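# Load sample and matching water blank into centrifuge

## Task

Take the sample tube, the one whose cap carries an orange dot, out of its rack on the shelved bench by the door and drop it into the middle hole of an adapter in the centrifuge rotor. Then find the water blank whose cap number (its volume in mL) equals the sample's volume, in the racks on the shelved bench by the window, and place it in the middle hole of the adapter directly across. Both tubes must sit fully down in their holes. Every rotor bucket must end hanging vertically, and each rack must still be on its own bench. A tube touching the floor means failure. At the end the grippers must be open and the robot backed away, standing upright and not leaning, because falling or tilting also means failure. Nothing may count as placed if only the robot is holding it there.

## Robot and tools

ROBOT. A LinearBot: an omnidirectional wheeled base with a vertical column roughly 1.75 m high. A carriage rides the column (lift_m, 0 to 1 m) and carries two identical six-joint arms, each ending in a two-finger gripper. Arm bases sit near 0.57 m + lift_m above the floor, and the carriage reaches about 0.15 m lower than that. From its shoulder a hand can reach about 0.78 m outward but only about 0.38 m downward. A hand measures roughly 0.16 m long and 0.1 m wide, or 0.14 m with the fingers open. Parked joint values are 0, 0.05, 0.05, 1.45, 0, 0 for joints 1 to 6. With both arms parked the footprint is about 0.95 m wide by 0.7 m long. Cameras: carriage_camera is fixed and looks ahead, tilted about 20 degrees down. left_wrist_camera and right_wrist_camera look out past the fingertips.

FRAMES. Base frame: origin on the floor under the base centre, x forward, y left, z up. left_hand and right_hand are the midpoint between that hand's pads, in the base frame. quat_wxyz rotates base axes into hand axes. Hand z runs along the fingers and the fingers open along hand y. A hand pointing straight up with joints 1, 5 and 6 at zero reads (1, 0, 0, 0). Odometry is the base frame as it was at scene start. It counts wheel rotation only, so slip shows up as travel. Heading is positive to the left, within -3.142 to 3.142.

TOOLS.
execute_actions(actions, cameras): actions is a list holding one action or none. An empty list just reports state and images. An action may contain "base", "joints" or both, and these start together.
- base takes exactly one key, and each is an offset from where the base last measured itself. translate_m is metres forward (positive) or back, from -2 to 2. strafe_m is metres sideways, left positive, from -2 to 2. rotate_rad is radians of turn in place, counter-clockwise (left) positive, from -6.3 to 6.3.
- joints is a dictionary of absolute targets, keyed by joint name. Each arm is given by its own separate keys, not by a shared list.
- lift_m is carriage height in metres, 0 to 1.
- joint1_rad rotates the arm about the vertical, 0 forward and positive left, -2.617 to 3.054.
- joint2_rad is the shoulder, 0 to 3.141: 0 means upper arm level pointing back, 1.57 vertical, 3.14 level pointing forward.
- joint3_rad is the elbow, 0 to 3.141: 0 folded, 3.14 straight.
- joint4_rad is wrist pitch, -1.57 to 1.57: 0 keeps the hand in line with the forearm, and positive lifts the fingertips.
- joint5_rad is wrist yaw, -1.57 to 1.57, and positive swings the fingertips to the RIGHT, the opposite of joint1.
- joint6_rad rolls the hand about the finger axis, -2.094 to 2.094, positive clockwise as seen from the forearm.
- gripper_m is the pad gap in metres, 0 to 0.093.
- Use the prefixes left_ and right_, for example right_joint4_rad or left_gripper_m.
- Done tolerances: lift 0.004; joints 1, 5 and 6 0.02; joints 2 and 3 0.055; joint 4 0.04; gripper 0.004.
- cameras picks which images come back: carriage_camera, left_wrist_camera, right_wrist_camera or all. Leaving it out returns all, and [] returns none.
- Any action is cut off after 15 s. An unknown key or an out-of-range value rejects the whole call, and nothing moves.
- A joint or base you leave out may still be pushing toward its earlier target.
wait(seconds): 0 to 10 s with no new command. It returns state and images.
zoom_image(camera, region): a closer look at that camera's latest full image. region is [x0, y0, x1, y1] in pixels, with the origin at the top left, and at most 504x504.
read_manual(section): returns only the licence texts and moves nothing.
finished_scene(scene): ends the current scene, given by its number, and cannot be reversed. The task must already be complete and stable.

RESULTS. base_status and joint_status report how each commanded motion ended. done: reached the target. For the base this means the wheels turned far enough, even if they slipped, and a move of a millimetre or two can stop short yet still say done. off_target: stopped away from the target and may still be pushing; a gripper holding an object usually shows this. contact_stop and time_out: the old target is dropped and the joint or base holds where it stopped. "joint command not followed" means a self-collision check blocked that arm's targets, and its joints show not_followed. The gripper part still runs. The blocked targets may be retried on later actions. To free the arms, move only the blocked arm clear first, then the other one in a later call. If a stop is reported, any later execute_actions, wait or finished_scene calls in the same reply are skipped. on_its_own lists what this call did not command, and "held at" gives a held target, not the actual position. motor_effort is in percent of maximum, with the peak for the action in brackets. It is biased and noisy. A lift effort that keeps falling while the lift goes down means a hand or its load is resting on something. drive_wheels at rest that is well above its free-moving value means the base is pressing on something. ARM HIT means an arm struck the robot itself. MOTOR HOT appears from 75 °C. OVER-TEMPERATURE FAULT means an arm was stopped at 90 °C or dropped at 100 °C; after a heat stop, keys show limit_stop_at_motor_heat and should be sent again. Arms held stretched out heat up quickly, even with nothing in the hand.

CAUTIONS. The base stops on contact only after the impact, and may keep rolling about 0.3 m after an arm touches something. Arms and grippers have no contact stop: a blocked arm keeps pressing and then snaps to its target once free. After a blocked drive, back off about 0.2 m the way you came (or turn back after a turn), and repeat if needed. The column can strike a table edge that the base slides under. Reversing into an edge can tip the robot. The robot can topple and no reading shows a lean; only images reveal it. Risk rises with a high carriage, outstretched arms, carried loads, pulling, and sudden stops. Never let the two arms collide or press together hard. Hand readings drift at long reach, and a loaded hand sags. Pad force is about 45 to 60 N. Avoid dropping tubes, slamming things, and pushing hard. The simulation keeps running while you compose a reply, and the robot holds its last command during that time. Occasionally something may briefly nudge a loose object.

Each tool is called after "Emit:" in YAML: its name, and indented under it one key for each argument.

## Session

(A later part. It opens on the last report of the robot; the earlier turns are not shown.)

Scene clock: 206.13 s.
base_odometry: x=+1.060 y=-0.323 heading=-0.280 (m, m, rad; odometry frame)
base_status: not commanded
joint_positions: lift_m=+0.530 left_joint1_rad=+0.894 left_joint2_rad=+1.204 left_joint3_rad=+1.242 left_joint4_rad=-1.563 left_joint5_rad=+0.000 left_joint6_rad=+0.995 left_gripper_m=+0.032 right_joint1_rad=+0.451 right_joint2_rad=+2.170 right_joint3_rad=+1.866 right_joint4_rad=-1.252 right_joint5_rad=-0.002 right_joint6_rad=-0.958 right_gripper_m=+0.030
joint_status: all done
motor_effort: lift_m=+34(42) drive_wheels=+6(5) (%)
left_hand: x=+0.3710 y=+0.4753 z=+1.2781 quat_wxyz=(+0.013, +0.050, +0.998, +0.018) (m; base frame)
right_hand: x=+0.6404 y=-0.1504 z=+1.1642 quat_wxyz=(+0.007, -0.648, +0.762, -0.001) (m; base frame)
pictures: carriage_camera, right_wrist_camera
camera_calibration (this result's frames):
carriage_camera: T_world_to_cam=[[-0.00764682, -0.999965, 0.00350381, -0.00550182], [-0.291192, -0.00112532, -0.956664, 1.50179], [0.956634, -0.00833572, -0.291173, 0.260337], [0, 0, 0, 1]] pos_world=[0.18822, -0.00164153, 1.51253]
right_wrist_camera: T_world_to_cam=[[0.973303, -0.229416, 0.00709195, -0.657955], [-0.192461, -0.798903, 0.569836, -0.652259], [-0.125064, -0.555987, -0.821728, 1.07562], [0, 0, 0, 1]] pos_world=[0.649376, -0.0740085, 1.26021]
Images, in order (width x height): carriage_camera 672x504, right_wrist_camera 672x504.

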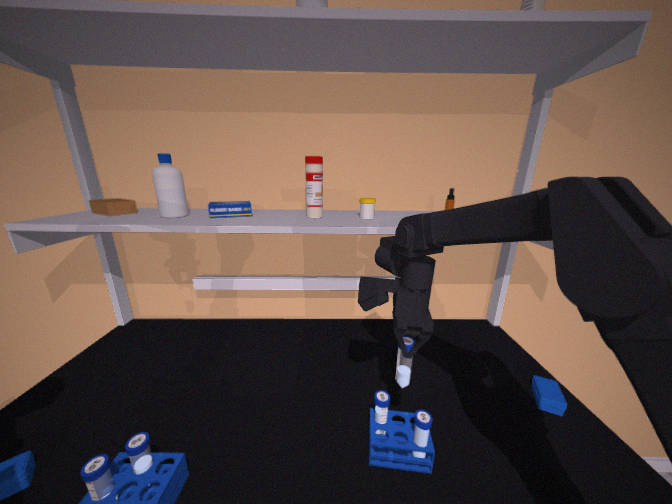

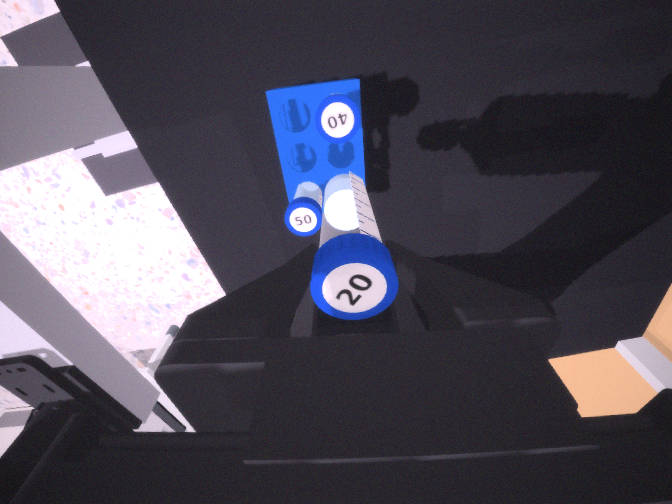

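Emit:
execute_actions:
  actions:
    - {"base":{"translate_m":-1.055}}
  cameras: []

Emit:
execute_actions:
  actions:
    - {"base":{"rotate_rad":-1.57},"joints":{"lift_m":0.4,"right_joint1_rad":-0.6,"right_joint2_rad":1.5,"right_joint3_rad":1.35,"right_joint4_rad":-1.42}}
  cameras: []

Emit:
execute_actions:
  actions:
    - {"base":{"translate_m":0.57}}
  cameras: ["carriage_camera"]

Scene clock: 222.37 s.
base_odometry: x=+0.046 y=-0.032 heading=-0.280 (m, m, rad; odometry frame)
base_status: done
joint_positions: lift_m=+0.530 left_joint1_rad=+0.894 left_joint2_rad=+1.204 left_joint3_rad=+1.242 left_joint4_rad=-1.563 left_joint5_rad=+0.001 left_joint6_rad=+0.995 left_gripper_m=+0.032 right_joint1_rad=+0.451 right_joint2_rad=+2.170 right_joint3_rad=+1.866 right_joint4_rad=-1.254 right_joint5_rad=-0.001 right_joint6_rad=-0.958 right_gripper_m=+0.030
joint_status: not commanded
motor_effort: lift_m=+34(32) drive_wheels=-6(24) (%)
left_hand: x=+0.3710 y=+0.4752 z=+1.2781 quat_wxyz=(+0.014, +0.050, +0.998, +0.018) (m; base frame)
right_hand: x=+0.6402 y=-0.1506 z=+1.1642 quat_wxyz=(+0.006, -0.648, +0.762, -0.001) (m; base frame)
pictures: none
No camera images: the call's "cameras" was empty. Leave "cameras" out to get every camera's image.

Scene clock: 225.47 s.
base_odometry: x=+0.046 y=-0.032 heading=-1.849 (m, m, rad; odometry frame)
base_status: done
joint_positions: lift_m=+0.400 left_joint1_rad=+0.895 left_joint2_rad=+1.204 left_joint3_rad=+1.242 left_joint4_rad=-1.563 left_joint5_rad=-0.001 left_joint6_rad=+0.995 left_gripper_m=+0.032 right_joint1_rad=-0.593 right_joint2_rad=+1.510 right_joint3_rad=+1.371 right_joint4_rad=-1.403 right_joint5_rad=+0.000 right_joint6_rad=-0.958 right_gripper_m=+0.030
joint_status: all done
motor_effort: lift_m=+35(36) drive_wheels=+6(14) (%)
left_hand: x=+0.3706 y=+0.4754 z=+1.1481 quat_wxyz=(+0.013, +0.050, +0.998, +0.019) (m; base frame)
right_hand: x=+0.4759 y=-0.4820 z=+1.1213 quat_wxyz=(+0.010, -0.182, +0.983, -0.010) (m; base frame)
pictures: none
No camera images: the call's "cameras" was empty. Leave "cameras" out to get every camera's image.

Scene clock: 228.87 s.
base_odometry: x=-0.112 y=-0.579 heading=-1.850 (m, m, rad; odometry frame)
base_status: done
joint_positions: lift_m=+0.400 left_joint1_rad=+0.895 left_joint2_rad=+1.204 left_joint3_rad=+1.242 left_joint4_rad=-1.563 left_joint5_rad=-0.001 left_joint6_rad=+0.995 left_gripper_m=+0.032 right_joint1_rad=-0.593 right_joint2_rad=+1.510 right_joint3_rad=+1.371 right_joint4_rad=-1.407 right_joint5_rad=+0.000 right_joint6_rad=-0.958 right_gripper_m=+0.030
joint_status: not commanded
motor_effort: lift_m=+34(35) drive_wheels=-6(22) (%)
left_hand: x=+0.3706 y=+0.4754 z=+1.1481 quat_wxyz=(+0.013, +0.050, +0.998, +0.019) (m; base frame)
right_hand: x=+0.4751 y=-0.4814 z=+1.1213 quat_wxyz=(+0.009, -0.182, +0.983, -0.009) (m; base frame)
pictures: carriage_camera
camera_calibration (this result's frames):
carriage_camera: T_world_to_cam=[[-0.00764682, -0.999965, 0.00350381, -0.00504614], [-0.291192, -0.00112532, -0.956664, 1.37738], [0.956634, -0.00833572, -0.291173, 0.222469], [0, 0, 0, 1]] pos_world=[0.18822, -0.00164153, 1.38248]
Images, in order (width x height): carriage_camera 672x504.

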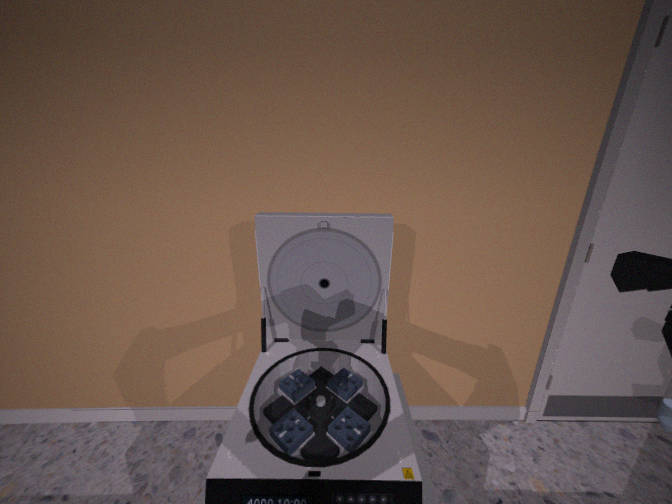

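Emit:
execute_actions:
  actions:
    - {"base":{"strafe_m":-0.06},"joints":{"lift_m":0.3,"left_joint1_rad":-0.30,"left_joint2_rad":2.1,"left_joint3_rad":1.9,"left_joint4_rad":-1.35,"left_joint6_rad":-1.085,"right_joint1_rad":-0.9}}
  cameras: []

Emit:
execute_actions:
  actions:
    - {"base":{"translate_m":0.25},"joints":{"lift_m":0.25,"left_joint2_rad":2.57,"left_joint3_rad":2.37}}
  cameras: ["carriage_camera","left_wrist_camera"]

Scene clock: 265.77 s.
base_odometry: x=-0.169 y=-0.563 heading=-1.850 (m, m, rad; odometry frame)
base_status: done
joint_positions: lift_m=+0.300 left_joint1_rad=-0.304 left_joint2_rad=+2.099 left_joint3_rad=+1.876 left_joint4_rad=-1.333 left_joint5_rad=+0.001 left_joint6_rad=-1.078 left_gripper_m=+0.032 right_joint1_rad=-0.897 right_joint2_rad=+1.506 right_joint3_rad=+1.371 right_joint4_rad=-1.409 right_joint5_rad=+0.001 right_joint6_rad=-0.958 right_gripper_m=+0.030
joint_status: all done
motor_effort: lift_m=+32(33) drive_wheels=-2(13) (%)
left_hand: x=+0.6490 y=+0.2128 z=+0.9647 quat_wxyz=(+0.005, -0.377, +0.926, -0.005) (m; base frame)
right_hand: x=+0.4211 y=-0.5392 z=+1.0223 quat_wxyz=(+0.008, -0.030, +0.999, -0.011) (m; base frame)
pictures: none
No camera images: the call's "cameras" was empty. Leave "cameras" out to get every camera's image.

Scene clock: 268.07 s.
base_odometry: x=-0.238 y=-0.803 heading=-1.851 (m, m, rad; odometry frame)
base_status: done
joint_positions: lift_m=+0.250 left_joint1_rad=-0.304 left_joint2_rad=+2.570 left_joint3_rad=+2.350 left_joint4_rad=-1.343 left_joint5_rad=+0.001 left_joint6_rad=-1.078 left_gripper_m=+0.032 right_joint1_rad=-0.897 right_joint2_rad=+1.505 right_joint3_rad=+1.367 right_joint4_rad=-1.411 right_joint5_rad=+0.001 right_joint6_rad=-0.958 right_gripper_m=+0.030
joint_status: all done
motor_effort: lift_m=+35(34) drive_wheels=-5(15) (%)
left_hand: x=+0.7320 y=+0.1867 z=+0.8304 quat_wxyz=(+0.003, -0.377, +0.926, -0.003) (m; base frame)
right_hand: x=+0.4202 y=-0.5382 z=+0.9716 quat_wxyz=(+0.006, -0.030, +0.999, -0.009) (m; base frame)
pictures: carriage_camera, left_wrist_camera
camera_calibration (this result's frames):
carriage_camera: T_world_to_cam=[[-0.00764682, -0.999965, 0.00350381, -0.00452065], [-0.291192, -0.00112532, -0.956664, 1.2339], [0.956634, -0.00833572, -0.291173, 0.178801], [0, 0, 0, 1]] pos_world=[0.18822, -0.00164153, 1.23251]
left_wrist_camera: T_world_to_cam=[[0.679693, -0.733077, -0.0248075, -0.337018], [-0.606463, -0.580679, 0.543152, 0.110922], [-0.412578, -0.354132, -0.839268, 1.19149], [0, 0, 0, 1]] pos_world=[0.787919, 0.239293, 0.931366]
Images, in order (width x height): carriage_camera 672x504, left_wrist_camera 672x504.

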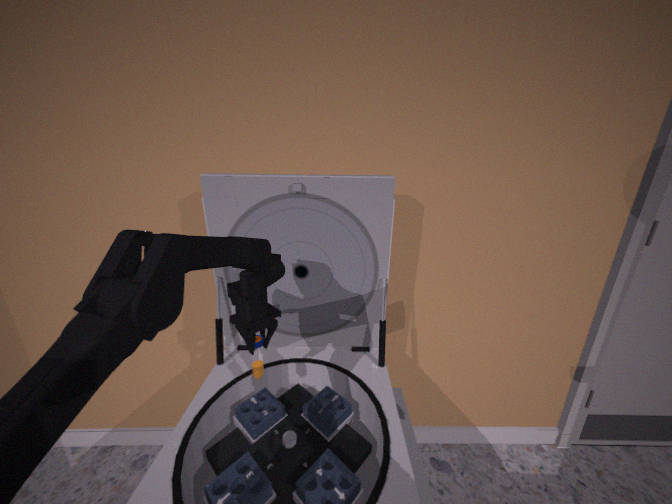

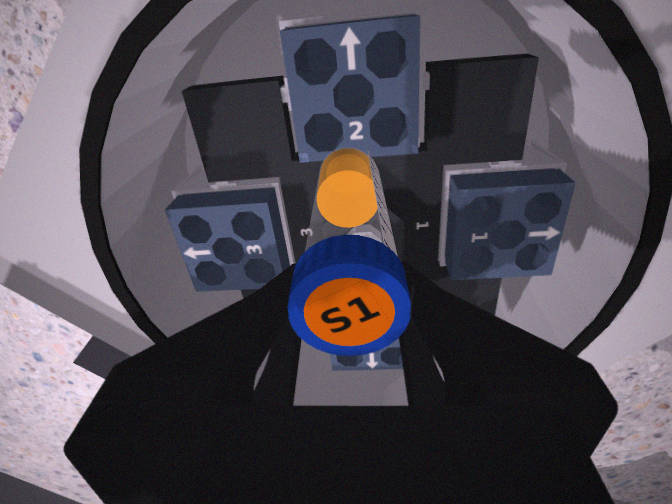

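Emit:
execute_actions:
  actions:
    - {"base":{"translate_m":0.013},"joints":{"lift_m":0.18}}
  cameras: ["carriage_camera","left_wrist_camera"]

Scene clock: 289.80 s.
base_odometry: x=-0.242 y=-0.816 heading=-1.851 (m, m, rad; odometry frame)
base_status: done
joint_positions: lift_m=+0.180 left_joint1_rad=-0.304 left_joint2_rad=+2.573 left_joint3_rad=+2.350 left_joint4_rad=-1.345 left_joint5_rad=+0.001 left_joint6_rad=-1.078 left_gripper_m=+0.032 right_joint1_rad=-0.897 right_joint2_rad=+1.504 right_joint3_rad=+1.367 right_joint4_rad=-1.411 right_joint5_rad=+0.000 right_joint6_rad=-0.957 right_gripper_m=+0.030
joint_status: all done
motor_effort: lift_m=+36(34) drive_wheels=-3(20) (%)
left_hand: x=+0.7313 y=+0.1870 z=+0.7585 quat_wxyz=(+0.001, -0.377, +0.926, -0.001) (m; base frame)
right_hand: x=+0.4202 y=-0.5380 z=+0.9018 quat_wxyz=(+0.007, -0.030, +0.999, -0.009) (m; base frame)
pictures: carriage_camera, left_wrist_camera
camera_calibration (this result's frames):
carriage_camera: T_world_to_cam=[[-0.00764682, -0.999965, 0.00350381, -0.00427501], [-0.291192, -0.00112532, -0.956664, 1.16683], [0.956634, -0.00833572, -0.291173, 0.158387], [0, 0, 0, 1]] pos_world=[0.18822, -0.00164153, 1.1624]
left_wrist_camera: T_world_to_cam=[[0.679555, -0.733034, -0.0294435, -0.334541], [-0.60369, -0.58155, 0.545306, 0.146186], [-0.41685, -0.35279, -0.83772, 1.13261], [0, 0, 0, 1]] pos_world=[0.787716, 0.239357, 0.85924]
Images, in order (width x height): carriage_camera 672x504, left_wrist_camera 672x504.

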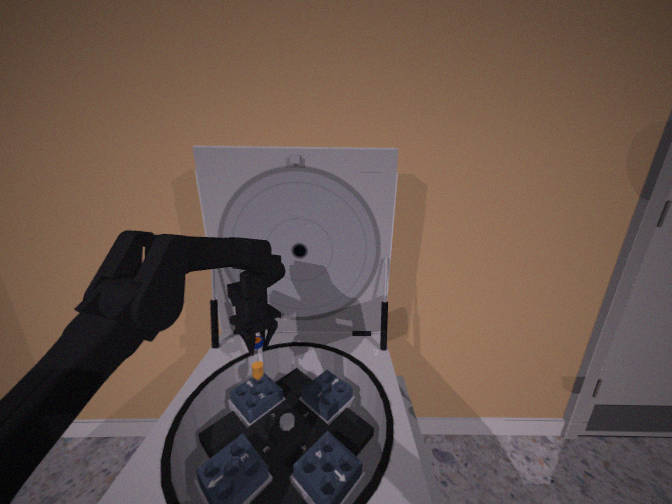

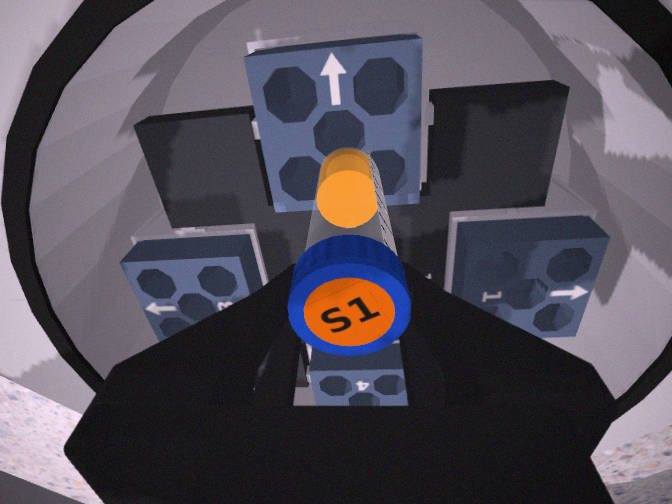

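Emit:
execute_actions:
  actions:
    - {"base":{"strafe_m":0.010}}
  cameras: []

Emit:
execute_actions:
  actions:
    - {"base":{"translate_m":0.004},"joints":{"lift_m":0.155}}
  cameras: ["carriage_camera","left_wrist_camera"]

Scene clock: 310.30 s.
base_odometry: x=-0.233 y=-0.819 heading=-1.851 (m, m, rad; odometry frame)
base_status: done
joint_positions: lift_m=+0.180 left_joint1_rad=-0.304 left_joint2_rad=+2.573 left_joint3_rad=+2.350 left_joint4_rad=-1.345 left_joint5_rad=+0.001 left_joint6_rad=-1.078 left_gripper_m=+0.032 right_joint1_rad=-0.897 right_joint2_rad=+1.504 right_joint3_rad=+1.367 right_joint4_rad=-1.411 right_joint5_rad=+0.000 right_joint6_rad=-0.957 right_gripper_m=+0.030
joint_status: not commanded
motor_effort: lift_m=+33(35) drive_wheels=+6(7) (%)
left_hand: x=+0.7314 y=+0.1871 z=+0.7585 quat_wxyz=(+0.001, -0.378, +0.926, -0.001) (m; base frame)
right_hand: x=+0.4202 y=-0.5380 z=+0.9018 quat_wxyz=(+0.007, -0.030, +0.999, -0.009) (m; base frame)
pictures: none
No camera images: the call's "cameras" was empty. Leave "cameras" out to get every camera's image.

Scene clock: 311.03 s.
base_odometry: x=-0.234 y=-0.822 heading=-1.851 (m, m, rad; odometry frame)
base_status: done
joint_positions: lift_m=+0.155 left_joint1_rad=-0.304 left_joint2_rad=+2.570 left_joint3_rad=+2.350 left_joint4_rad=-1.346 left_joint5_rad=+0.001 left_joint6_rad=-1.078 left_gripper_m=+0.032 right_joint1_rad=-0.897 right_joint2_rad=+1.503 right_joint3_rad=+1.367 right_joint4_rad=-1.412 right_joint5_rad=+0.000 right_joint6_rad=-0.957 right_gripper_m=+0.030
joint_status: all done
motor_effort: lift_m=+33(35) drive_wheels=+2(11) (%)
left_hand: x=+0.7315 y=+0.1871 z=+0.7350 quat_wxyz=(+0.001, -0.378, +0.926, -0.002) (m; base frame)
right_hand: x=+0.4203 y=-0.5378 z=+0.8769 quat_wxyz=(+0.007, -0.030, +0.999, -0.009) (m; base frame)
pictures: carriage_camera, left_wrist_camera
camera_calibration (this result's frames):
carriage_camera: T_world_to_cam=[[-0.00764682, -0.999965, 0.00350381, -0.00418762], [-0.291192, -0.00112532, -0.956664, 1.14297], [0.956634, -0.00833572, -0.291173, 0.151125], [0, 0, 0, 1]] pos_world=[0.18822, -0.00164153, 1.13746]
left_wrist_camera: T_world_to_cam=[[0.679897, -0.732794, -0.0274567, -0.336993], [-0.604658, -0.581407, 0.544385, 0.160539], [-0.414885, -0.353523, -0.838386, 1.11224], [0, 0, 0, 1]] pos_world=[0.787642, 0.239594, 0.835836]
Images, in order (width x height): carriage_camera 672x504, left_wrist_camera 672x504.

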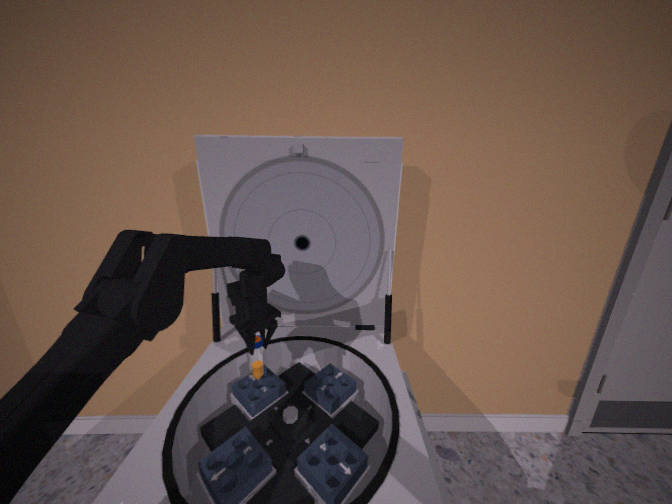

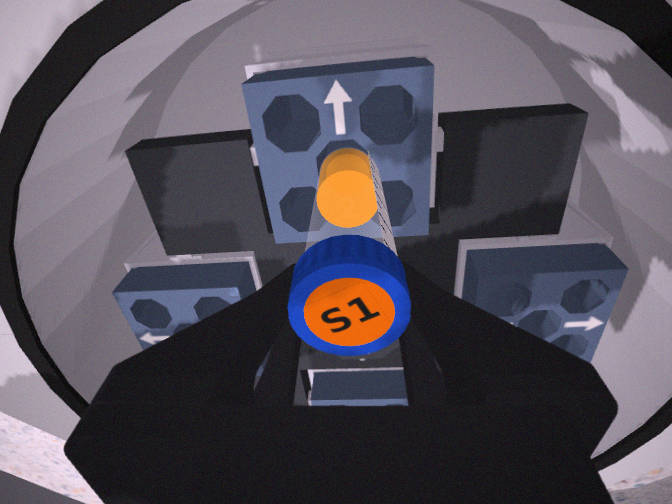

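Emit:
execute_actions:
  actions:
    - {"base":{"strafe_m":0.004},"joints":{"lift_m":0.135}}
  cameras: ["left_wrist_camera"]

Scene clock: 327.27 s.
base_odometry: x=-0.230 y=-0.824 heading=-1.852 (m, m, rad; odometry frame)
base_status: done
joint_positions: lift_m=+0.135 left_joint1_rad=-0.302 left_joint2_rad=+2.568 left_joint3_rad=+2.350 left_joint4_rad=-1.346 left_joint5_rad=+0.003 left_joint6_rad=-1.078 left_gripper_m=+0.032 right_joint1_rad=-0.897 right_joint2_rad=+1.503 right_joint3_rad=+1.367 right_joint4_rad=-1.412 right_joint5_rad=-0.001 right_joint6_rad=-0.957 right_gripper_m=+0.030
joint_status: all done
motor_effort: lift_m=+33(34) drive_wheels=+5(11) (%)
left_hand: x=+0.7317 y=+0.1877 z=+0.7161 quat_wxyz=(+0.002, -0.378, +0.926, -0.003) (m; base frame)
right_hand: x=+0.4202 y=-0.5376 z=+0.8569 quat_wxyz=(+0.007, -0.030, +0.999, -0.009) (m; base frame)
pictures: left_wrist_camera
camera_calibration (this result's frames):
left_wrist_camera: T_world_to_cam=[[0.681313, -0.731552, -0.0253757, -0.339964], [-0.604099, -0.581514, 0.544891, 0.170591], [-0.413372, -0.355912, -0.838123, 1.09587], [0, 0, 0, 1]] pos_world=[0.787679, 0.240534, 0.816895]
Images, in order (width x height): left_wrist_camera 672x504.

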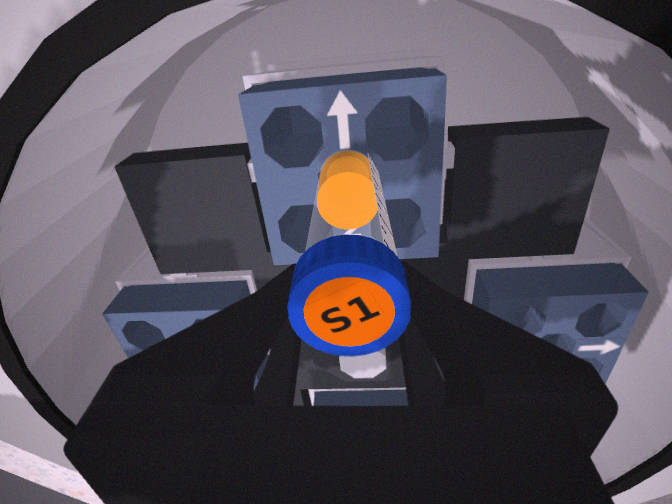

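Looks aligned.

Emit:
execute_actions:
  actions:
    - {"joints":{"lift_m":0.085}}
  cameras: ["left_wrist_camera","carriage_camera"]

Scene clock: 332.13 s.
base_odometry: x=-0.230 y=-0.824 heading=-1.852 (m, m, rad; odometry frame)
base_status: not commanded
joint_positions: lift_m=+0.085 left_joint1_rad=-0.304 left_joint2_rad=+2.563 left_joint3_rad=+2.353 left_joint4_rad=-1.357 left_joint5_rad=+0.017 left_joint6_rad=-1.078 left_gripper_m=+0.032 right_joint1_rad=-0.897 right_joint2_rad=+1.503 right_joint3_rad=+1.367 right_joint4_rad=-1.412 right_joint5_rad=-0.001 right_joint6_rad=-0.957 right_gripper_m=+0.030
joint_status: all done
motor_effort: lift_m=+33(34) drive_wheels=+5(6) (%)
left_hand: x=+0.7294 y=+0.1850 z=+0.6694 quat_wxyz=(-0.004, -0.378, +0.926, -0.008) (m; base frame)
right_hand: x=+0.4202 y=-0.5376 z=+0.8069 quat_wxyz=(+0.007, -0.030, +0.999, -0.009) (m; base frame)
pictures: carriage_camera, left_wrist_camera
camera_calibration (this result's frames):
carriage_camera: T_world_to_cam=[[-0.00764682, -0.999965, 0.00350381, -0.00394249], [-0.291192, -0.00112532, -0.956664, 1.07604], [0.956634, -0.00833572, -0.291173, 0.130754], [0, 0, 0, 1]] pos_world=[0.18822, -0.00164153, 1.0675]
left_wrist_camera: T_world_to_cam=[[0.679719, -0.733184, -0.0205512, -0.343341], [-0.601784, -0.573482, 0.555854, 0.182512], [-0.419329, -0.365457, -0.831026, 1.0562], [0, 0, 0, 1]] pos_world=[0.786103, 0.238929, 0.76922]
Images, in order (width x height): carriage_camera 672x504, left_wrist_camera 672x504.

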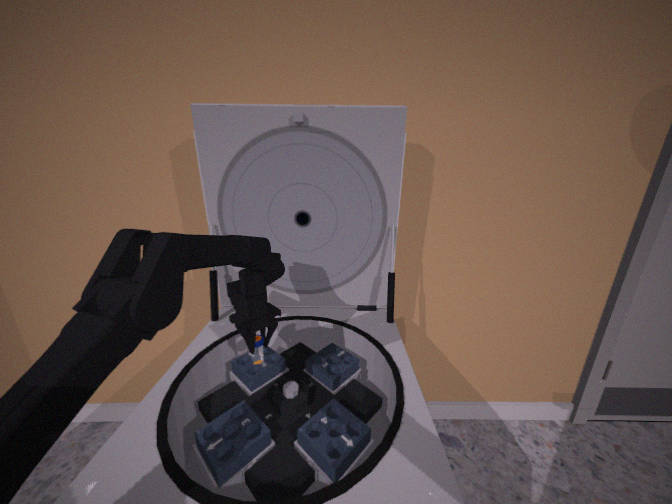

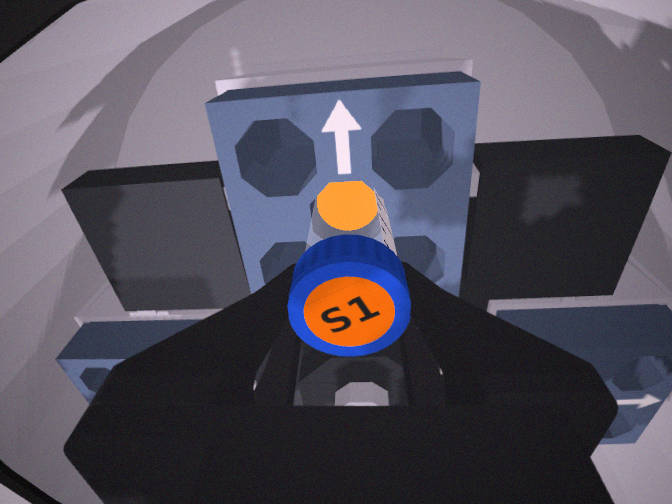

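Emit:
execute_actions:
  actions:
    - {"base":{"strafe_m":-0.003},"joints":{"lift_m":0.064}}
  cameras: ["left_wrist_camera"]

Scene clock: 338.17 s.
base_odometry: x=-0.233 y=-0.823 heading=-1.851 (m, m, rad; odometry frame)
base_status: done
joint_positions: lift_m=+0.064 left_joint1_rad=-0.304 left_joint2_rad=+2.566 left_joint3_rad=+2.353 left_joint4_rad=-1.354 left_joint5_rad=+0.016 left_joint6_rad=-1.078 left_gripper_m=+0.032 right_joint1_rad=-0.897 right_joint2_rad=+1.503 right_joint3_rad=+1.367 right_joint4_rad=-1.413 right_joint5_rad=-0.001 right_joint6_rad=-0.957 right_gripper_m=+0.030
joint_status: all done
motor_effort: lift_m=+36(36) drive_wheels=-3(11) (%)
left_hand: x=+0.7299 y=+0.1849 z=+0.6467 quat_wxyz=(-0.004, -0.378, +0.926, -0.008) (m; base frame)
right_hand: x=+0.4201 y=-0.5375 z=+0.7861 quat_wxyz=(+0.007, -0.030, +0.999, -0.009) (m; base frame)
pictures: left_wrist_camera
camera_calibration (this result's frames):
left_wrist_camera: T_world_to_cam=[[0.679723, -0.733176, -0.0207405, -0.344108], [-0.601847, -0.573685, 0.555577, 0.195643], [-0.419234, -0.365156, -0.831207, 1.03752], [0, 0, 0, 1]] pos_world=[0.786606, 0.2388, 0.746558]
Images, in order (width x height): left_wrist_camera 672x504.

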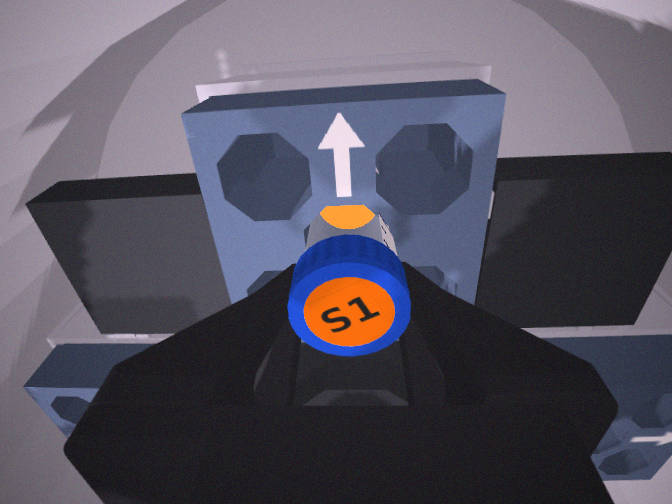

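Still descending freely; go a bit more.

Emit:
execute_actions:
  actions:
    - {"joints":{"lift_m":0.052}}
  cameras: ["left_wrist_camera"]

Scene clock: 350.00 s.
MOTOR HOT: a motor of the left arm reached 75 °C. Now the hottest motor of the left arm, joint 2 (shoulder), reports 76 °C. The controller's stop level is 90 °C. To cool a motor, set the load down, stop pushing, or move to a pose that needs little force.
base_odometry: x=-0.233 y=-0.823 heading=-1.851 (m, m, rad; odometry frame)
base_status: not commanded
joint_positions: lift_m=+0.052 left_joint1_rad=-0.304 left_joint2_rad=+2.559 left_joint3_rad=+2.355 left_joint4_rad=-1.356 left_joint5_rad=+0.019 left_joint6_rad=-1.078 left_gripper_m=+0.032 right_joint1_rad=-0.897 right_joint2_rad=+1.503 right_joint3_rad=+1.367 right_joint4_rad=-1.413 right_joint5_rad=-0.001 right_joint6_rad=-0.957 right_gripper_m=+0.030
joint_status: all done
motor_effort: lift_m=+32(37) drive_wheels=+4(4) (%)
left_hand: x=+0.7303 y=+0.1843 z=+0.6390 quat_wxyz=(-0.002, -0.377, +0.926, -0.011) (m; base frame)
right_hand: x=+0.4201 y=-0.5374 z=+0.7742 quat_wxyz=(+0.007, -0.030, +0.999, -0.009) (m; base frame)
pictures: left_wrist_camera
camera_calibration (this result's frames):
left_wrist_camera: T_world_to_cam=[[0.679811, -0.73327, -0.0131239, -0.349934], [-0.605254, -0.571054, 0.554585, 0.20251], [-0.414155, -0.36907, -0.832024, 1.02854], [0, 0, 0, 1]] pos_world=[0.786434, 0.238652, 0.73887]
Images, in order (width x height): left_wrist_camera 672x504.

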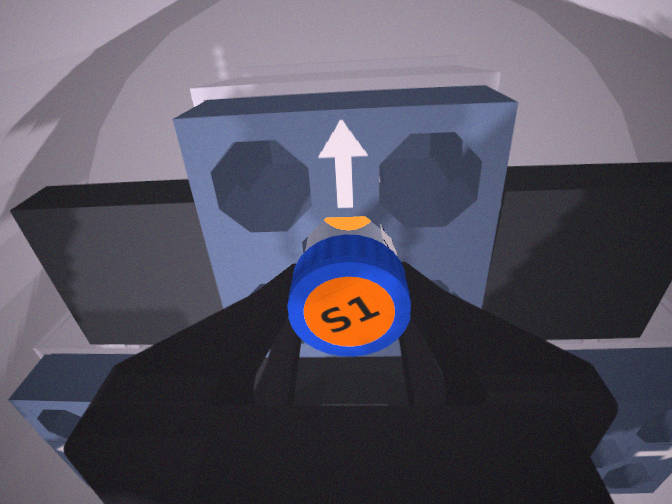

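Bottomed. Release, raise.

Emit:
execute_actions:
  actions:
    - {"joints":{"left_gripper_m":0.05}}
  cameras: []

Emit:
execute_actions:
  actions:
    - {"joints":{"lift_m":0.2}}
  cameras: ["left_wrist_camera"]

Emit:
execute_actions:
  actions:
    - {"joints":{"left_joint1_rad":0,"left_joint2_rad":0.05,"left_joint3_rad":0.05,"left_joint4_rad":1.45,"left_joint6_rad":0}}
  cameras: ["carriage_camera"]

Scene clock: 360.70 s.
MOTOR HOT: still on. Now the hottest motor of the left arm, joint 2 (shoulder), reports 76 °C; the controller's stop level is 90 °C.
base_odometry: x=-0.233 y=-0.823 heading=-1.851 (m, m, rad; odometry frame)
base_status: not commanded
joint_positions: lift_m=+0.052 left_joint1_rad=-0.304 left_joint2_rad=+2.559 left_joint3_rad=+2.355 left_joint4_rad=-1.356 left_joint5_rad=+0.009 left_joint6_rad=-1.078 left_gripper_m=+0.050 right_joint1_rad=-0.897 right_joint2_rad=+1.503 right_joint3_rad=+1.367 right_joint4_rad=-1.413 right_joint5_rad=-0.001 right_joint6_rad=-0.957 right_gripper_m=+0.030
joint_status: all done
motor_effort: lift_m=+34(34) drive_wheels=+4(4) (%)
left_hand: x=+0.7309 y=+0.1860 z=+0.6389 quat_wxyz=(+0.002, -0.378, +0.926, -0.007) (m; base frame)
right_hand: x=+0.4201 y=-0.5374 z=+0.7742 quat_wxyz=(+0.007, -0.030, +0.999, -0.009) (m; base frame)
pictures: none
No camera images: the call's "cameras" was empty. Leave "cameras" out to get every camera's image.

Scene clock: 361.83 s.
MOTOR HOT: still on. Now the hottest motor of the left arm, joint 2 (shoulder), reports 77 °C; the controller's stop level is 90 °C.
base_odometry: x=-0.233 y=-0.823 heading=-1.851 (m, m, rad; odometry frame)
base_status: not commanded
joint_positions: lift_m=+0.200 left_joint1_rad=-0.304 left_joint2_rad=+2.556 left_joint3_rad=+2.355 left_joint4_rad=-1.354 left_joint5_rad=+0.007 left_joint6_rad=-1.078 left_gripper_m=+0.050 right_joint1_rad=-0.897 right_joint2_rad=+1.503 right_joint3_rad=+1.367 right_joint4_rad=-1.413 right_joint5_rad=-0.001 right_joint6_rad=-0.957 right_gripper_m=+0.030
joint_status: all done
motor_effort: lift_m=+34(42) drive_wheels=+4(3) (%)
left_hand: x=+0.7316 y=+0.1861 z=+0.7882 quat_wxyz=(+0.004, -0.378, +0.926, -0.008) (m; base frame)
right_hand: x=+0.4201 y=-0.5373 z=+0.9221 quat_wxyz=(+0.007, -0.030, +0.999, -0.008) (m; base frame)
pictures: left_wrist_camera
camera_calibration (this result's frames):
left_wrist_camera: T_world_to_cam=[[0.680041, -0.733009, -0.0155358, -0.345787], [-0.609366, -0.576862, 0.543971, 0.133994], [-0.407697, -0.360456, -0.83896, 1.153], [0, 0, 0, 1]] pos_world=[0.786874, 0.239435, 0.889057]
Images, in order (width x height): left_wrist_camera 672x504.

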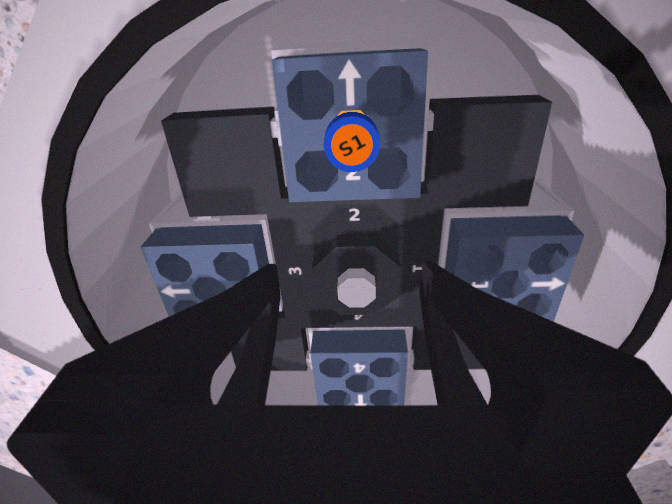

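Scene clock: 364.13 s.
MOTOR HOT: still on. Now the hottest motor of the left arm, joint 2 (shoulder), reports 75 °C; the controller's stop level is 90 °C.
base_odometry: x=-0.233 y=-0.823 heading=-1.851 (m, m, rad; odometry frame)
base_status: not commanded
joint_positions: lift_m=+0.200 left_joint1_rad=+0.004 left_joint2_rad=+0.060 left_joint3_rad=+0.074 left_joint4_rad=+1.445 left_joint5_rad=-0.004 left_joint6_rad=-0.007 left_gripper_m=+0.050 right_joint1_rad=-0.897 right_joint2_rad=+1.503 right_joint3_rad=+1.367 right_joint4_rad=-1.413 right_joint5_rad=-0.001 right_joint6_rad=-0.957 right_gripper_m=+0.030
joint_status: all done
motor_effort: lift_m=+35(35) drive_wheels=-4(4) (%)
left_hand: x=+0.2870 y=+0.3365 z=+1.2017 quat_wxyz=(+0.998, -0.002, +0.056, -0.001) (m; base frame)
right_hand: x=+0.4201 y=-0.5373 z=+0.9221 quat_wxyz=(+0.007, -0.030, +0.999, -0.008) (m; base frame)
pictures: carriage_camera
camera_calibration (this result's frames):
carriage_camera: T_world_to_cam=[[-0.00764682, -0.999965, 0.00350381, -0.00434543], [-0.291192, -0.00112532, -0.956664, 1.18606], [0.956634, -0.00833572, -0.291173, 0.164239], [0, 0, 0, 1]] pos_world=[0.18822, -0.00164153, 1.1825]
Images, in order (width x height): carriage_camera 672x504.

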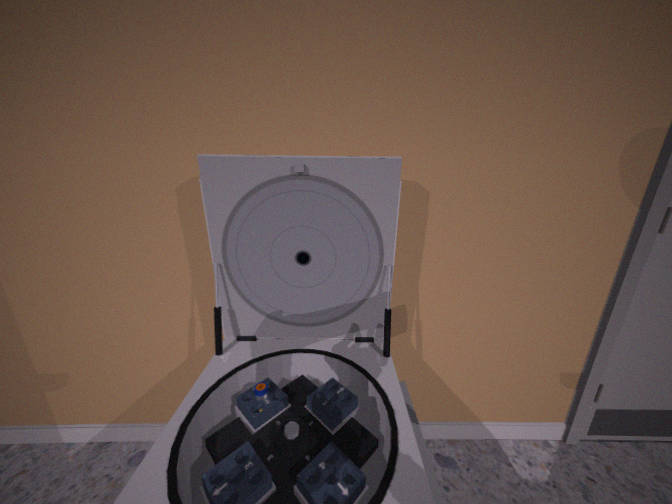

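Emit:
execute_actions:
  actions:
    - {"joints":{"lift_m":0.26,"right_joint1_rad":0.905,"right_joint2_rad":2.33,"right_joint3_rad":1.85,"right_joint4_rad":-1.07,"right_joint6_rad":0.12}}
  cameras: []

Emit:
execute_actions:
  actions:
    - {"joints":{"lift_m":0.2}}
  cameras: ["carriage_camera","right_wrist_camera"]

Scene clock: 394.13 s.
MOTOR HOT: cleared. Now the hottest motor of the left arm, joint 2 (shoulder), reports 56 °C.
base_odometry: x=-0.233 y=-0.823 heading=-1.851 (m, m, rad; odometry frame)
base_status: not commanded
joint_positions: lift_m=+0.260 left_joint1_rad=+0.004 left_joint2_rad=+0.060 left_joint3_rad=+0.074 left_joint4_rad=+1.445 left_joint5_rad=-0.004 left_joint6_rad=-0.007 left_gripper_m=+0.050 right_joint1_rad=+0.912 right_joint2_rad=+2.342 right_joint3_rad=+1.829 right_joint4_rad=-1.050 right_joint5_rad=-0.003 right_joint6_rad=+0.110 right_gripper_m=+0.030
joint_status: all done
motor_effort: lift_m=+33(42) drive_wheels=+5(4) (%)
left_hand: x=+0.2869 y=+0.3364 z=+1.2618 quat_wxyz=(+0.998, -0.002, +0.056, -0.001) (m; base frame)
right_hand: x=+0.5333 y=+0.0196 z=+0.8140 quat_wxyz=(+0.003, -0.390, +0.921, +0.003) (m; base frame)
pictures: none
No camera images: the call's "cameras" was empty. Leave "cameras" out to get every camera's image.

Scene clock: 394.90 s.
base_odometry: x=-0.233 y=-0.823 heading=-1.851 (m, m, rad; odometry frame)
base_status: not commanded
joint_positions: lift_m=+0.200 left_joint1_rad=+0.004 left_joint2_rad=+0.060 left_joint3_rad=+0.074 left_joint4_rad=+1.445 left_joint5_rad=-0.003 left_joint6_rad=-0.007 left_gripper_m=+0.050 right_joint1_rad=+0.912 right_joint2_rad=+2.333 right_joint3_rad=+1.829 right_joint4_rad=-1.058 right_joint5_rad=-0.001 right_joint6_rad=+0.110 right_gripper_m=+0.030
joint_status: all done
motor_effort: lift_m=+35(31) drive_wheels=-3(3) (%)
left_hand: x=+0.2869 y=+0.3362 z=+1.2017 quat_wxyz=(+0.998, -0.002, +0.056, -0.001) (m; base frame)
right_hand: x=+0.5331 y=+0.0188 z=+0.7576 quat_wxyz=(+0.004, -0.390, +0.921, +0.003) (m; base frame)
pictures: carriage_camera, right_wrist_camera
camera_calibration (this result's frames):
carriage_camera: T_world_to_cam=[[-0.00764682, -0.999965, 0.00350381, -0.0043453], [-0.291192, -0.00112532, -0.956664, 1.18602], [0.956634, -0.00833572, -0.291173, 0.164228], [0, 0, 0, 1]] pos_world=[0.18822, -0.00164153, 1.18246]
right_wrist_camera: T_world_to_cam=[[0.667823, -0.744299, -0.00562952, -0.329723], [-0.609053, -0.55079, 0.570687, -0.0892392], [-0.427863, -0.377689, -0.821148, 0.979769], [0, 0, 0, 1]] pos_world=[0.585052, 0.0754843, 0.853607]
Images, in order (width x height): carriage_camera 672x504, right_wrist_camera 672x504.

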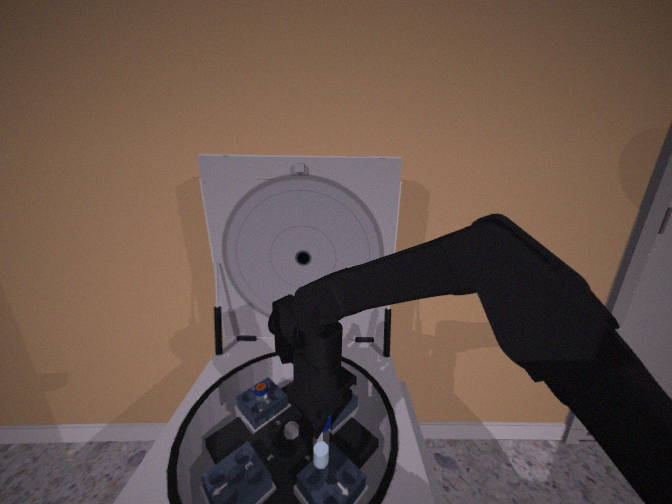

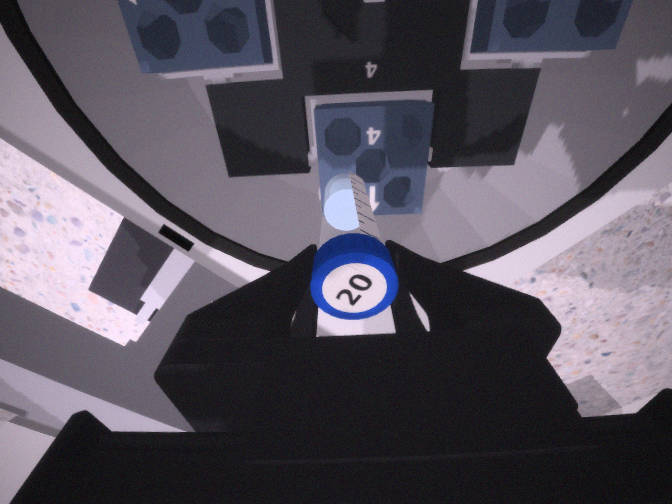

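Emit:
execute_actions:
  actions:
    - {"joints":{"lift_m":0.165,"right_joint1_rad":0.852,"right_joint6_rad":0.07}}
  cameras: ["right_wrist_camera"]

Emit:
zoom_image:
  camera: "right_wrist_camera"
  region: [250, 90, 450, 290]

Scene clock: 404.77 s.
base_odometry: x=-0.233 y=-0.823 heading=-1.851 (m, m, rad; odometry frame)
base_status: not commanded
joint_positions: lift_m=+0.165 left_joint1_rad=+0.004 left_joint2_rad=+0.060 left_joint3_rad=+0.074 left_joint4_rad=+1.445 left_joint5_rad=-0.002 left_joint6_rad=-0.007 left_gripper_m=+0.050 right_joint1_rad=+0.848 right_joint2_rad=+2.334 right_joint3_rad=+1.829 right_joint4_rad=-1.061 right_joint5_rad=+0.001 right_joint6_rad=+0.075 right_gripper_m=+0.030
joint_status: all done
motor_effort: lift_m=+33(35) drive_wheels=-3(5) (%)
left_hand: x=+0.2869 y=+0.3361 z=+1.1667 quat_wxyz=(+0.998, -0.001, +0.056, -0.001) (m; base frame)
right_hand: x=+0.5548 y=-0.0004 z=+0.7221 quat_wxyz=(+0.003, -0.377, +0.926, +0.001) (m; base frame)
pictures: right_wrist_camera
camera_calibration (this result's frames):
right_wrist_camera: T_world_to_cam=[[0.646241, -0.76313, -0.00242682, -0.348992], [-0.624126, -0.530353, 0.573754, -0.0601385], [-0.439136, -0.369268, -0.819024, 0.957429], [0, 0, 0, 1]] pos_world=[0.60844, 0.0553273, 0.817816]
Images, in order (width x height): right_wrist_camera 672x504.

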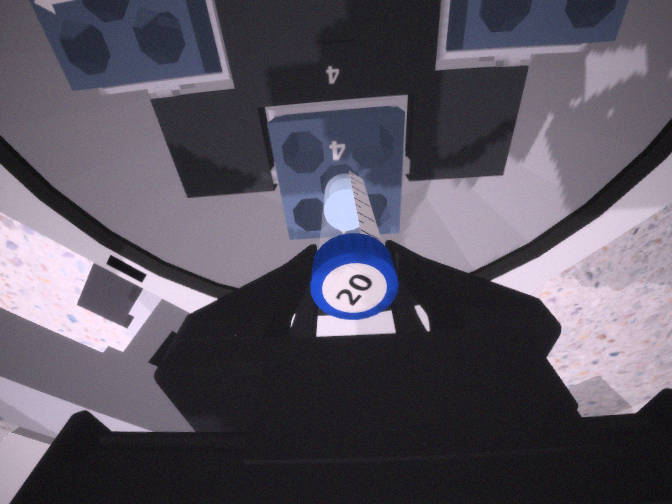

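Region (250, 90, 450, 290) of right_wrist_camera's 672x504 image, scaled by 2.520, with more detail than that image has.

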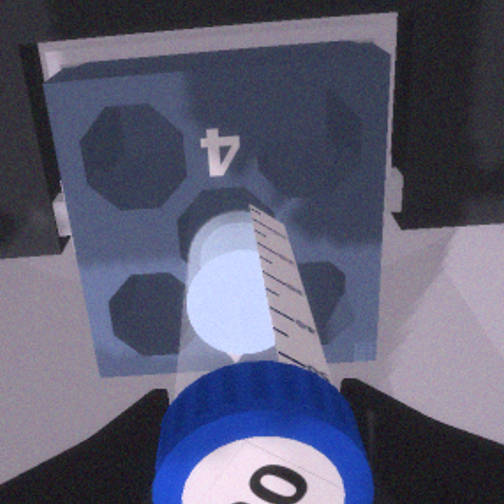

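Emit:
execute_actions:
  actions:
    - {"base":{"translate_m":-0.005},"joints":{"lift_m":0.135}}
  cameras: ["right_wrist_camera"]

Scene clock: 412.30 s.
base_odometry: x=-0.232 y=-0.818 heading=-1.852 (m, m, rad; odometry frame)
base_status: done
joint_positions: lift_m=+0.135 left_joint1_rad=+0.004 left_joint2_rad=+0.060 left_joint3_rad=+0.074 left_joint4_rad=+1.446 left_joint5_rad=-0.002 left_joint6_rad=-0.007 left_gripper_m=+0.050 right_joint1_rad=+0.848 right_joint2_rad=+2.332 right_joint3_rad=+1.829 right_joint4_rad=-1.064 right_joint5_rad=+0.000 right_joint6_rad=+0.075 right_gripper_m=+0.030
joint_status: all done
motor_effort: lift_m=+35(33) drive_wheels=+5(6) (%)
left_hand: x=+0.2867 y=+0.3361 z=+1.1367 quat_wxyz=(+0.998, -0.001, +0.056, -0.001) (m; base frame)
right_hand: x=+0.5544 y=-0.0006 z=+0.6929 quat_wxyz=(+0.002, -0.377, +0.926, +0.001) (m; base frame)
pictures: right_wrist_camera
camera_calibration (this result's frames):
right_wrist_camera: T_world_to_cam=[[0.64624, -0.763126, -0.00339357, -0.348274], [-0.623195, -0.530298, 0.574815, -0.045077], [-0.440456, -0.369353, -0.818277, 0.93341], [0, 0, 0, 1]] pos_world=[0.608103, 0.0550773, 0.788517]
Images, in order (width x height): right_wrist_camera 672x504.

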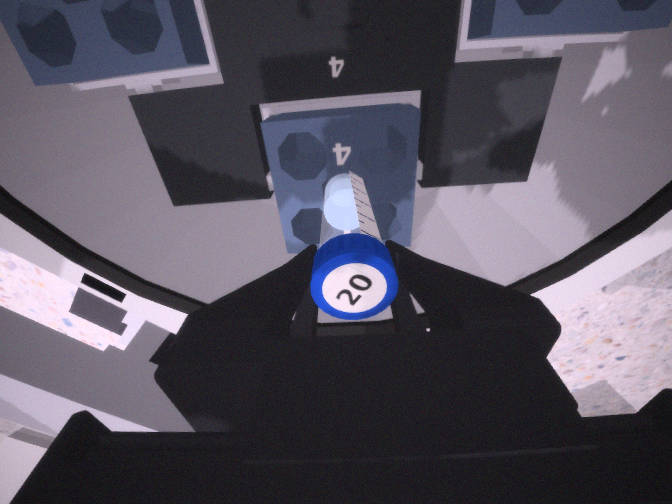

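Emit:
execute_actions:
  actions:
    - {"joints":{"lift_m":0.075}}
  cameras: ["right_wrist_camera","carriage_camera"]

Scene clock: 416.60 s.
base_odometry: x=-0.232 y=-0.818 heading=-1.852 (m, m, rad; odometry frame)
base_status: not commanded
joint_positions: lift_m=+0.075 left_joint1_rad=+0.004 left_joint2_rad=+0.060 left_joint3_rad=+0.074 left_joint4_rad=+1.446 left_joint5_rad=-0.002 left_joint6_rad=-0.007 left_gripper_m=+0.050 right_joint1_rad=+0.848 right_joint2_rad=+2.331 right_joint3_rad=+1.829 right_joint4_rad=-1.064 right_joint5_rad=-0.001 right_joint6_rad=+0.075 right_gripper_m=+0.030
joint_status: all done
motor_effort: lift_m=+35(33) drive_wheels=+4(5) (%)
left_hand: x=+0.2866 y=+0.3360 z=+1.0767 quat_wxyz=(+0.998, -0.001, +0.055, -0.001) (m; base frame)
right_hand: x=+0.5542 y=-0.0005 z=+0.6333 quat_wxyz=(+0.002, -0.377, +0.926, +0.002) (m; base frame)
pictures: carriage_camera, right_wrist_camera
camera_calibration (this result's frames):
carriage_camera: T_world_to_cam=[[-0.00764682, -0.999965, 0.00350381, -0.00390737], [-0.291192, -0.00112532, -0.956664, 1.06645], [0.956634, -0.00833572, -0.291173, 0.127835], [0, 0, 0, 1]] pos_world=[0.18822, -0.00164153, 1.05747]
right_wrist_camera: T_world_to_cam=[[0.646242, -0.763119, -0.00458113, -0.347531], [-0.622844, -0.530901, 0.574639, -0.010892], [-0.44095, -0.368502, -0.818395, 0.884923], [0, 0, 0, 1]] pos_world=[0.608011, 0.0551063, 0.728883]
Images, in order (width x height): carriage_camera 672x504, right_wrist_camera 672x504.

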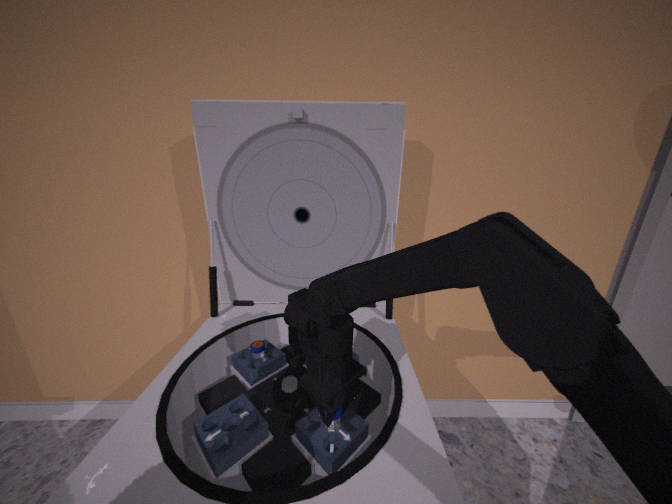

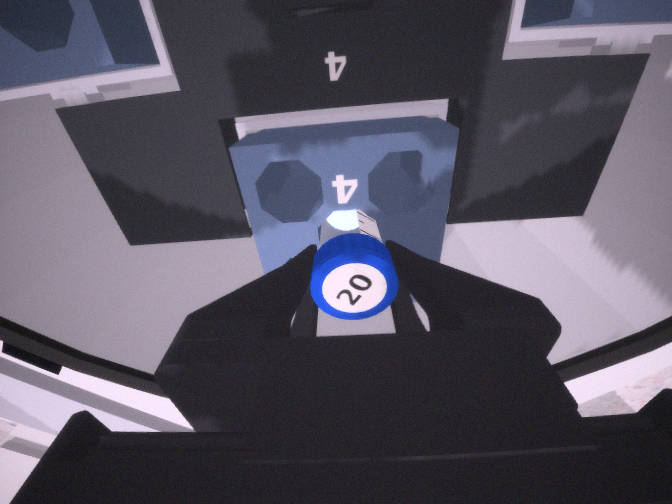

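Emit:
execute_actions:
  actions:
    - {"joints":{"lift_m":0.057}}
  cameras: ["right_wrist_camera"]

Scene clock: 420.90 s.
base_odometry: x=-0.232 y=-0.818 heading=-1.852 (m, m, rad; odometry frame)
base_status: not commanded
joint_positions: lift_m=+0.057 left_joint1_rad=+0.004 left_joint2_rad=+0.060 left_joint3_rad=+0.070 left_joint4_rad=+1.446 left_joint5_rad=-0.002 left_joint6_rad=-0.007 left_gripper_m=+0.050 right_joint1_rad=+0.848 right_joint2_rad=+2.320 right_joint3_rad=+1.837 right_joint4_rad=-1.071 right_joint5_rad=+0.000 right_joint6_rad=+0.075 right_gripper_m=+0.030
joint_status: all done
motor_effort: lift_m=+34(32) drive_wheels=-3(4) (%)
left_hand: x=+0.2878 y=+0.3360 z=+1.0578 quat_wxyz=(+0.998, -0.001, +0.057, -0.001) (m; base frame)
right_hand: x=+0.5558 y=+0.0011 z=+0.6222 quat_wxyz=(+0.008, -0.377, +0.926, +0.004) (m; base frame)
pictures: right_wrist_camera
camera_calibration (this result's frames):
right_wrist_camera: T_world_to_cam=[[0.646282, -0.763077, -0.00570271, -0.346716], [-0.62806, -0.536145, 0.563994, 0.00680595], [-0.433428, -0.360918, -0.825759, 0.877522], [0, 0, 0, 1]] pos_world=[0.608694, 0.0557915, 0.718807]
Images, in order (width x height): right_wrist_camera 672x504.

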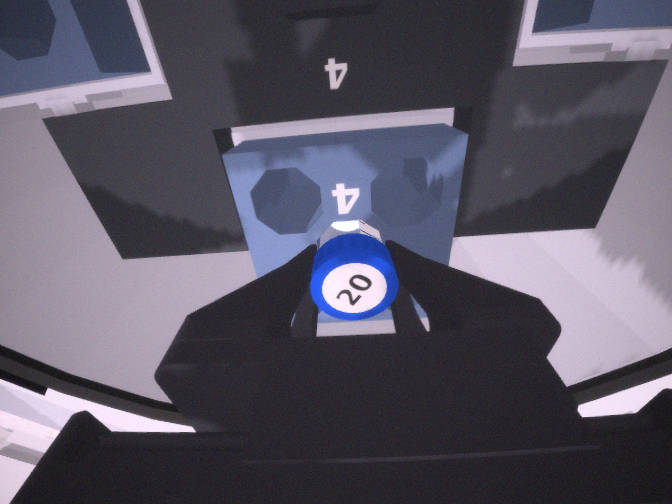

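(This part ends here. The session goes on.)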